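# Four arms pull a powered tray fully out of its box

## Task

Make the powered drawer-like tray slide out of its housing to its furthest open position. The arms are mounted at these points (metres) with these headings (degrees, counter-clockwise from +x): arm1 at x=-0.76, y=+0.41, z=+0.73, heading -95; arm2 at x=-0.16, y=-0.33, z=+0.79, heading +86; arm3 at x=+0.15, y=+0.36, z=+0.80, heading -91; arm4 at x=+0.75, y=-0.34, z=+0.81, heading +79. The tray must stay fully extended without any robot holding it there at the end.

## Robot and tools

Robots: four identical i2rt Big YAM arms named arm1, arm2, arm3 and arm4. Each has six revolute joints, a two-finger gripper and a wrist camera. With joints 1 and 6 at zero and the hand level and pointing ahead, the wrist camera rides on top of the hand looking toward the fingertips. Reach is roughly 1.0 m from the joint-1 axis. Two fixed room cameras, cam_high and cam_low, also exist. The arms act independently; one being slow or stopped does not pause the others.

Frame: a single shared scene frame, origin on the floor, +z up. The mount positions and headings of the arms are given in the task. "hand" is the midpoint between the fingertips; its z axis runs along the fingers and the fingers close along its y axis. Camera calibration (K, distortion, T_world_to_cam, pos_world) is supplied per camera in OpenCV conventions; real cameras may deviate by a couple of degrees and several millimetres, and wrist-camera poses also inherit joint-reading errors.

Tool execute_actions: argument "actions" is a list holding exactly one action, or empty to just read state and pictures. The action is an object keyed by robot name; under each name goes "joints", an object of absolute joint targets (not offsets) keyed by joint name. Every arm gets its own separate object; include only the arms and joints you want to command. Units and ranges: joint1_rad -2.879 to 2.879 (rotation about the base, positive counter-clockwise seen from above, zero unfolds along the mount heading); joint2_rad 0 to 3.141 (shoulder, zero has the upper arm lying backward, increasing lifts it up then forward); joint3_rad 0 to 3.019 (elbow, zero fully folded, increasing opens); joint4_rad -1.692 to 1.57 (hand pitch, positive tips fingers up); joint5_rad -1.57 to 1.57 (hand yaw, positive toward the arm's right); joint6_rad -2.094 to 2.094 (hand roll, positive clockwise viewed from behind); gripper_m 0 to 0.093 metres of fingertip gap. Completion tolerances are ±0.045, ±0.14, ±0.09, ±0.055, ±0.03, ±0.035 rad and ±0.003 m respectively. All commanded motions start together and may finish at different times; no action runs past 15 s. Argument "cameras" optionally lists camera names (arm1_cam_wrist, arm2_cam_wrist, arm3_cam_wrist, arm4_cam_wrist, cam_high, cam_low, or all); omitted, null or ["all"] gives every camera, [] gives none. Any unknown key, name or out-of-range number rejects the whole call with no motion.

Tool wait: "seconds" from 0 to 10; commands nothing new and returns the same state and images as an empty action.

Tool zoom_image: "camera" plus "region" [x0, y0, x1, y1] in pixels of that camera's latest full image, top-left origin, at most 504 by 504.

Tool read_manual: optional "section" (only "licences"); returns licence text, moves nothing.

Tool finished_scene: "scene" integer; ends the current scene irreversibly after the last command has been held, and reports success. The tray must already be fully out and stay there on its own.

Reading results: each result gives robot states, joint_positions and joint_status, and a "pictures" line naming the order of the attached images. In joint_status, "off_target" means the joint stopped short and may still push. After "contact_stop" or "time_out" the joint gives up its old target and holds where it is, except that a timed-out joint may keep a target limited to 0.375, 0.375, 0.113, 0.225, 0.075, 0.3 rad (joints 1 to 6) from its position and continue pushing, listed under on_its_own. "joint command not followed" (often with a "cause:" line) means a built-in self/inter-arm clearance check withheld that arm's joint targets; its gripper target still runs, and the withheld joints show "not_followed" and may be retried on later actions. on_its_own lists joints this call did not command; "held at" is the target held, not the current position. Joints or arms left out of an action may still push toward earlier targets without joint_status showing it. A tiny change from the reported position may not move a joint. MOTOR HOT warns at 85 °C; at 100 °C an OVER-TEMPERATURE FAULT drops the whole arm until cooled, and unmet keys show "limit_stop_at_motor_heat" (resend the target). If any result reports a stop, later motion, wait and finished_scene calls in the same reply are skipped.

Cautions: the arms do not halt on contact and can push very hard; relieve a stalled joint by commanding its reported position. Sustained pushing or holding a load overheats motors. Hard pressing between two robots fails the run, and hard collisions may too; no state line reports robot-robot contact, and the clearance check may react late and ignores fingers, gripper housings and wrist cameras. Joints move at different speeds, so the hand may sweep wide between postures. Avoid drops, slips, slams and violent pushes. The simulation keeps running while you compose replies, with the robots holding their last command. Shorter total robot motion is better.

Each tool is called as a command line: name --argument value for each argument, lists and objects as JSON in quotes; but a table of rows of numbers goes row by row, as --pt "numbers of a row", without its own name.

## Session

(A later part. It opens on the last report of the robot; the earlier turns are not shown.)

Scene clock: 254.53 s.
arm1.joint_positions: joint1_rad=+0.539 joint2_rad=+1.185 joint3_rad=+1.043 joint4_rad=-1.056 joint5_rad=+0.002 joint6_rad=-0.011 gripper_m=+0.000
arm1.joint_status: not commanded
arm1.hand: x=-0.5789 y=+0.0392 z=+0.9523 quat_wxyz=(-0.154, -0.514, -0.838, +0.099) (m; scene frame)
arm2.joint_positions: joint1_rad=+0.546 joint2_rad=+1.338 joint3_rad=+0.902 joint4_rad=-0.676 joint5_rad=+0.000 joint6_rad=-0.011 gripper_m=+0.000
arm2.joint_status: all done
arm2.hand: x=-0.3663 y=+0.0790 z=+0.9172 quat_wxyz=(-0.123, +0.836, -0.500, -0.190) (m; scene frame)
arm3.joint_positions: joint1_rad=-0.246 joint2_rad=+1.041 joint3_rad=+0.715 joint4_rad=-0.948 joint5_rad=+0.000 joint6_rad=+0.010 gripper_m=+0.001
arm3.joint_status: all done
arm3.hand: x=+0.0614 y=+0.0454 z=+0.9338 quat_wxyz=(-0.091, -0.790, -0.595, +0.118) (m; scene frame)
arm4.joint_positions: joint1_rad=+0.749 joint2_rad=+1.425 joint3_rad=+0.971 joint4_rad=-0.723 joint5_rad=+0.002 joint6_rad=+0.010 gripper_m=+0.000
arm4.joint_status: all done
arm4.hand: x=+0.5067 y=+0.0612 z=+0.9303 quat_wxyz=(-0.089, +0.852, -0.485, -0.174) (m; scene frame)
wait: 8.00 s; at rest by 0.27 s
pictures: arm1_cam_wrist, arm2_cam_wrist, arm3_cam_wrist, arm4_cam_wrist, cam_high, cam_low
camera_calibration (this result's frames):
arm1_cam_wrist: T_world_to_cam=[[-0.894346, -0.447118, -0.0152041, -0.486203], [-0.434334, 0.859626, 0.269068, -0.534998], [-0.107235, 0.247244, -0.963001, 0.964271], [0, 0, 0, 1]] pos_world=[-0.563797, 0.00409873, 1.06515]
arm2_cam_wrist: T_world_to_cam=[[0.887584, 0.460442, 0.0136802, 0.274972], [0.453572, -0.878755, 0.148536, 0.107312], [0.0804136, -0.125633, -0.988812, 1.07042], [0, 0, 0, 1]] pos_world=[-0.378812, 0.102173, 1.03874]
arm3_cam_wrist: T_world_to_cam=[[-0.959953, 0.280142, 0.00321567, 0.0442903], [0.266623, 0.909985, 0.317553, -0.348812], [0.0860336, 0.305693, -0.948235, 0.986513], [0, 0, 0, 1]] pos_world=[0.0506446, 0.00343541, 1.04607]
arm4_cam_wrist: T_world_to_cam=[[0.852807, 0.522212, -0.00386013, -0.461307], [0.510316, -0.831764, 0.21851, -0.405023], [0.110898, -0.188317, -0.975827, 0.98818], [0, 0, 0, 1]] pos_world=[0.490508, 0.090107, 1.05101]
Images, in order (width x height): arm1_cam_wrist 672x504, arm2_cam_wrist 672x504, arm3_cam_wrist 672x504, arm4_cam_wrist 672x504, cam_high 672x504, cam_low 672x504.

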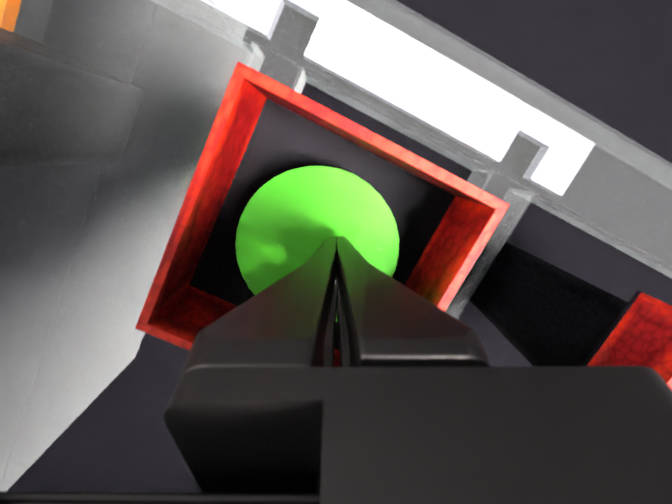

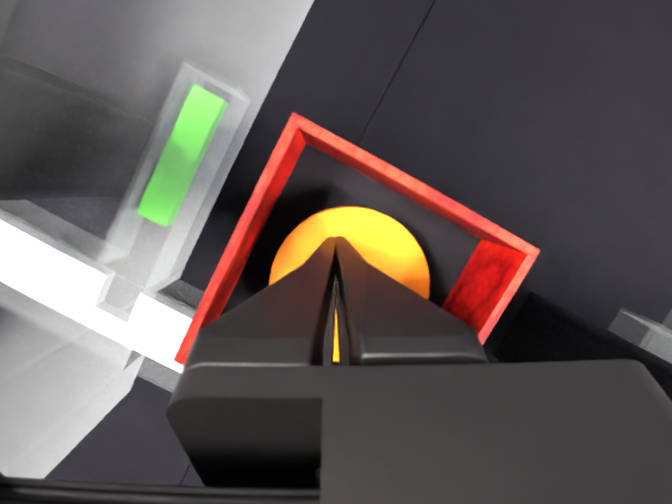

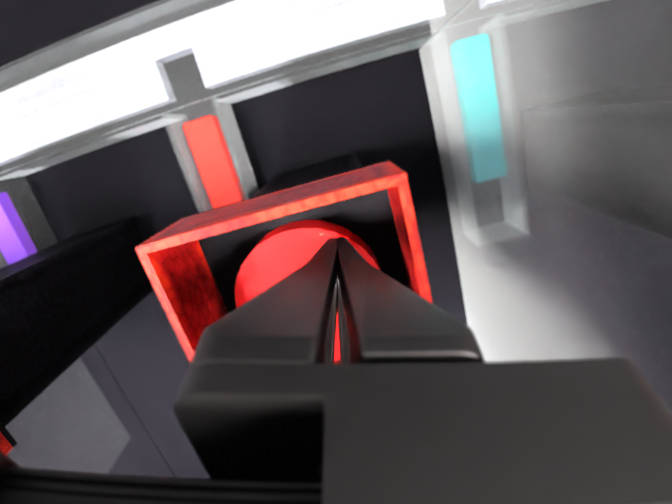

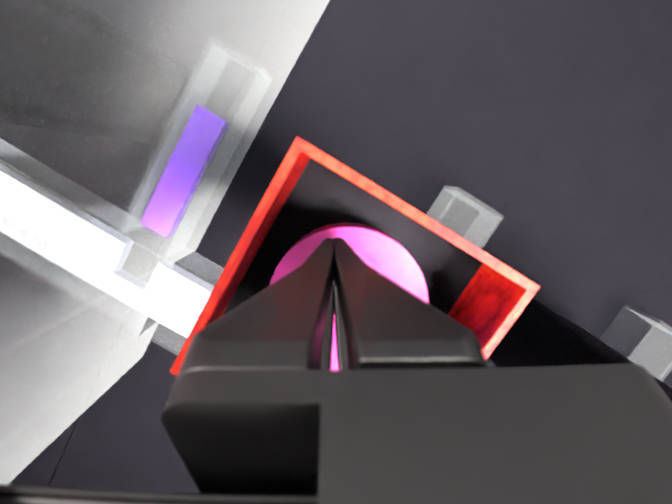

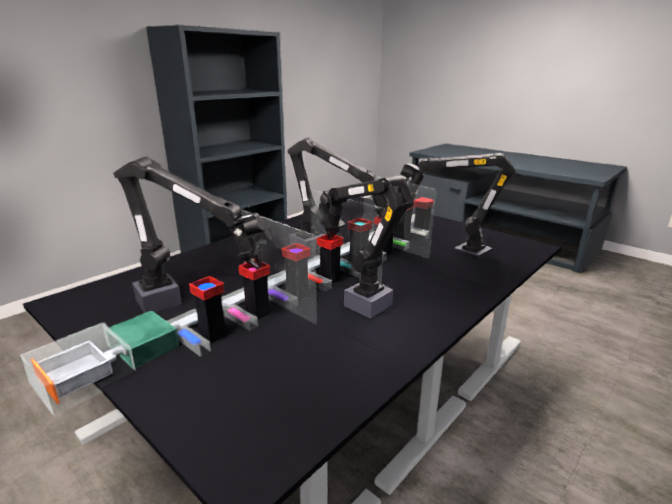

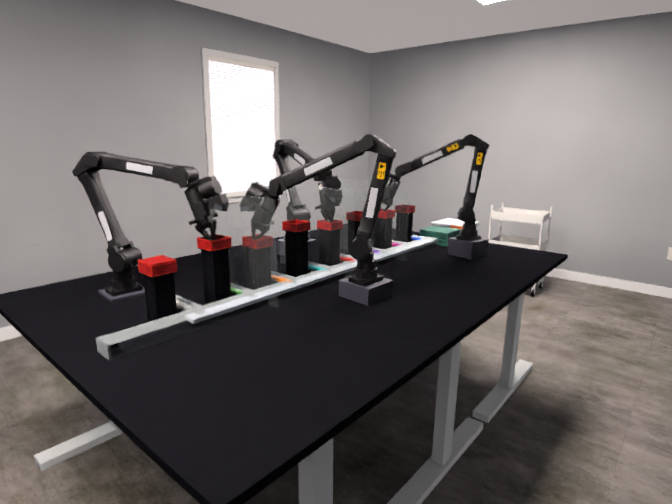

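Tray is out.

finished_scene --scene 2

The scene is finished: the task was done.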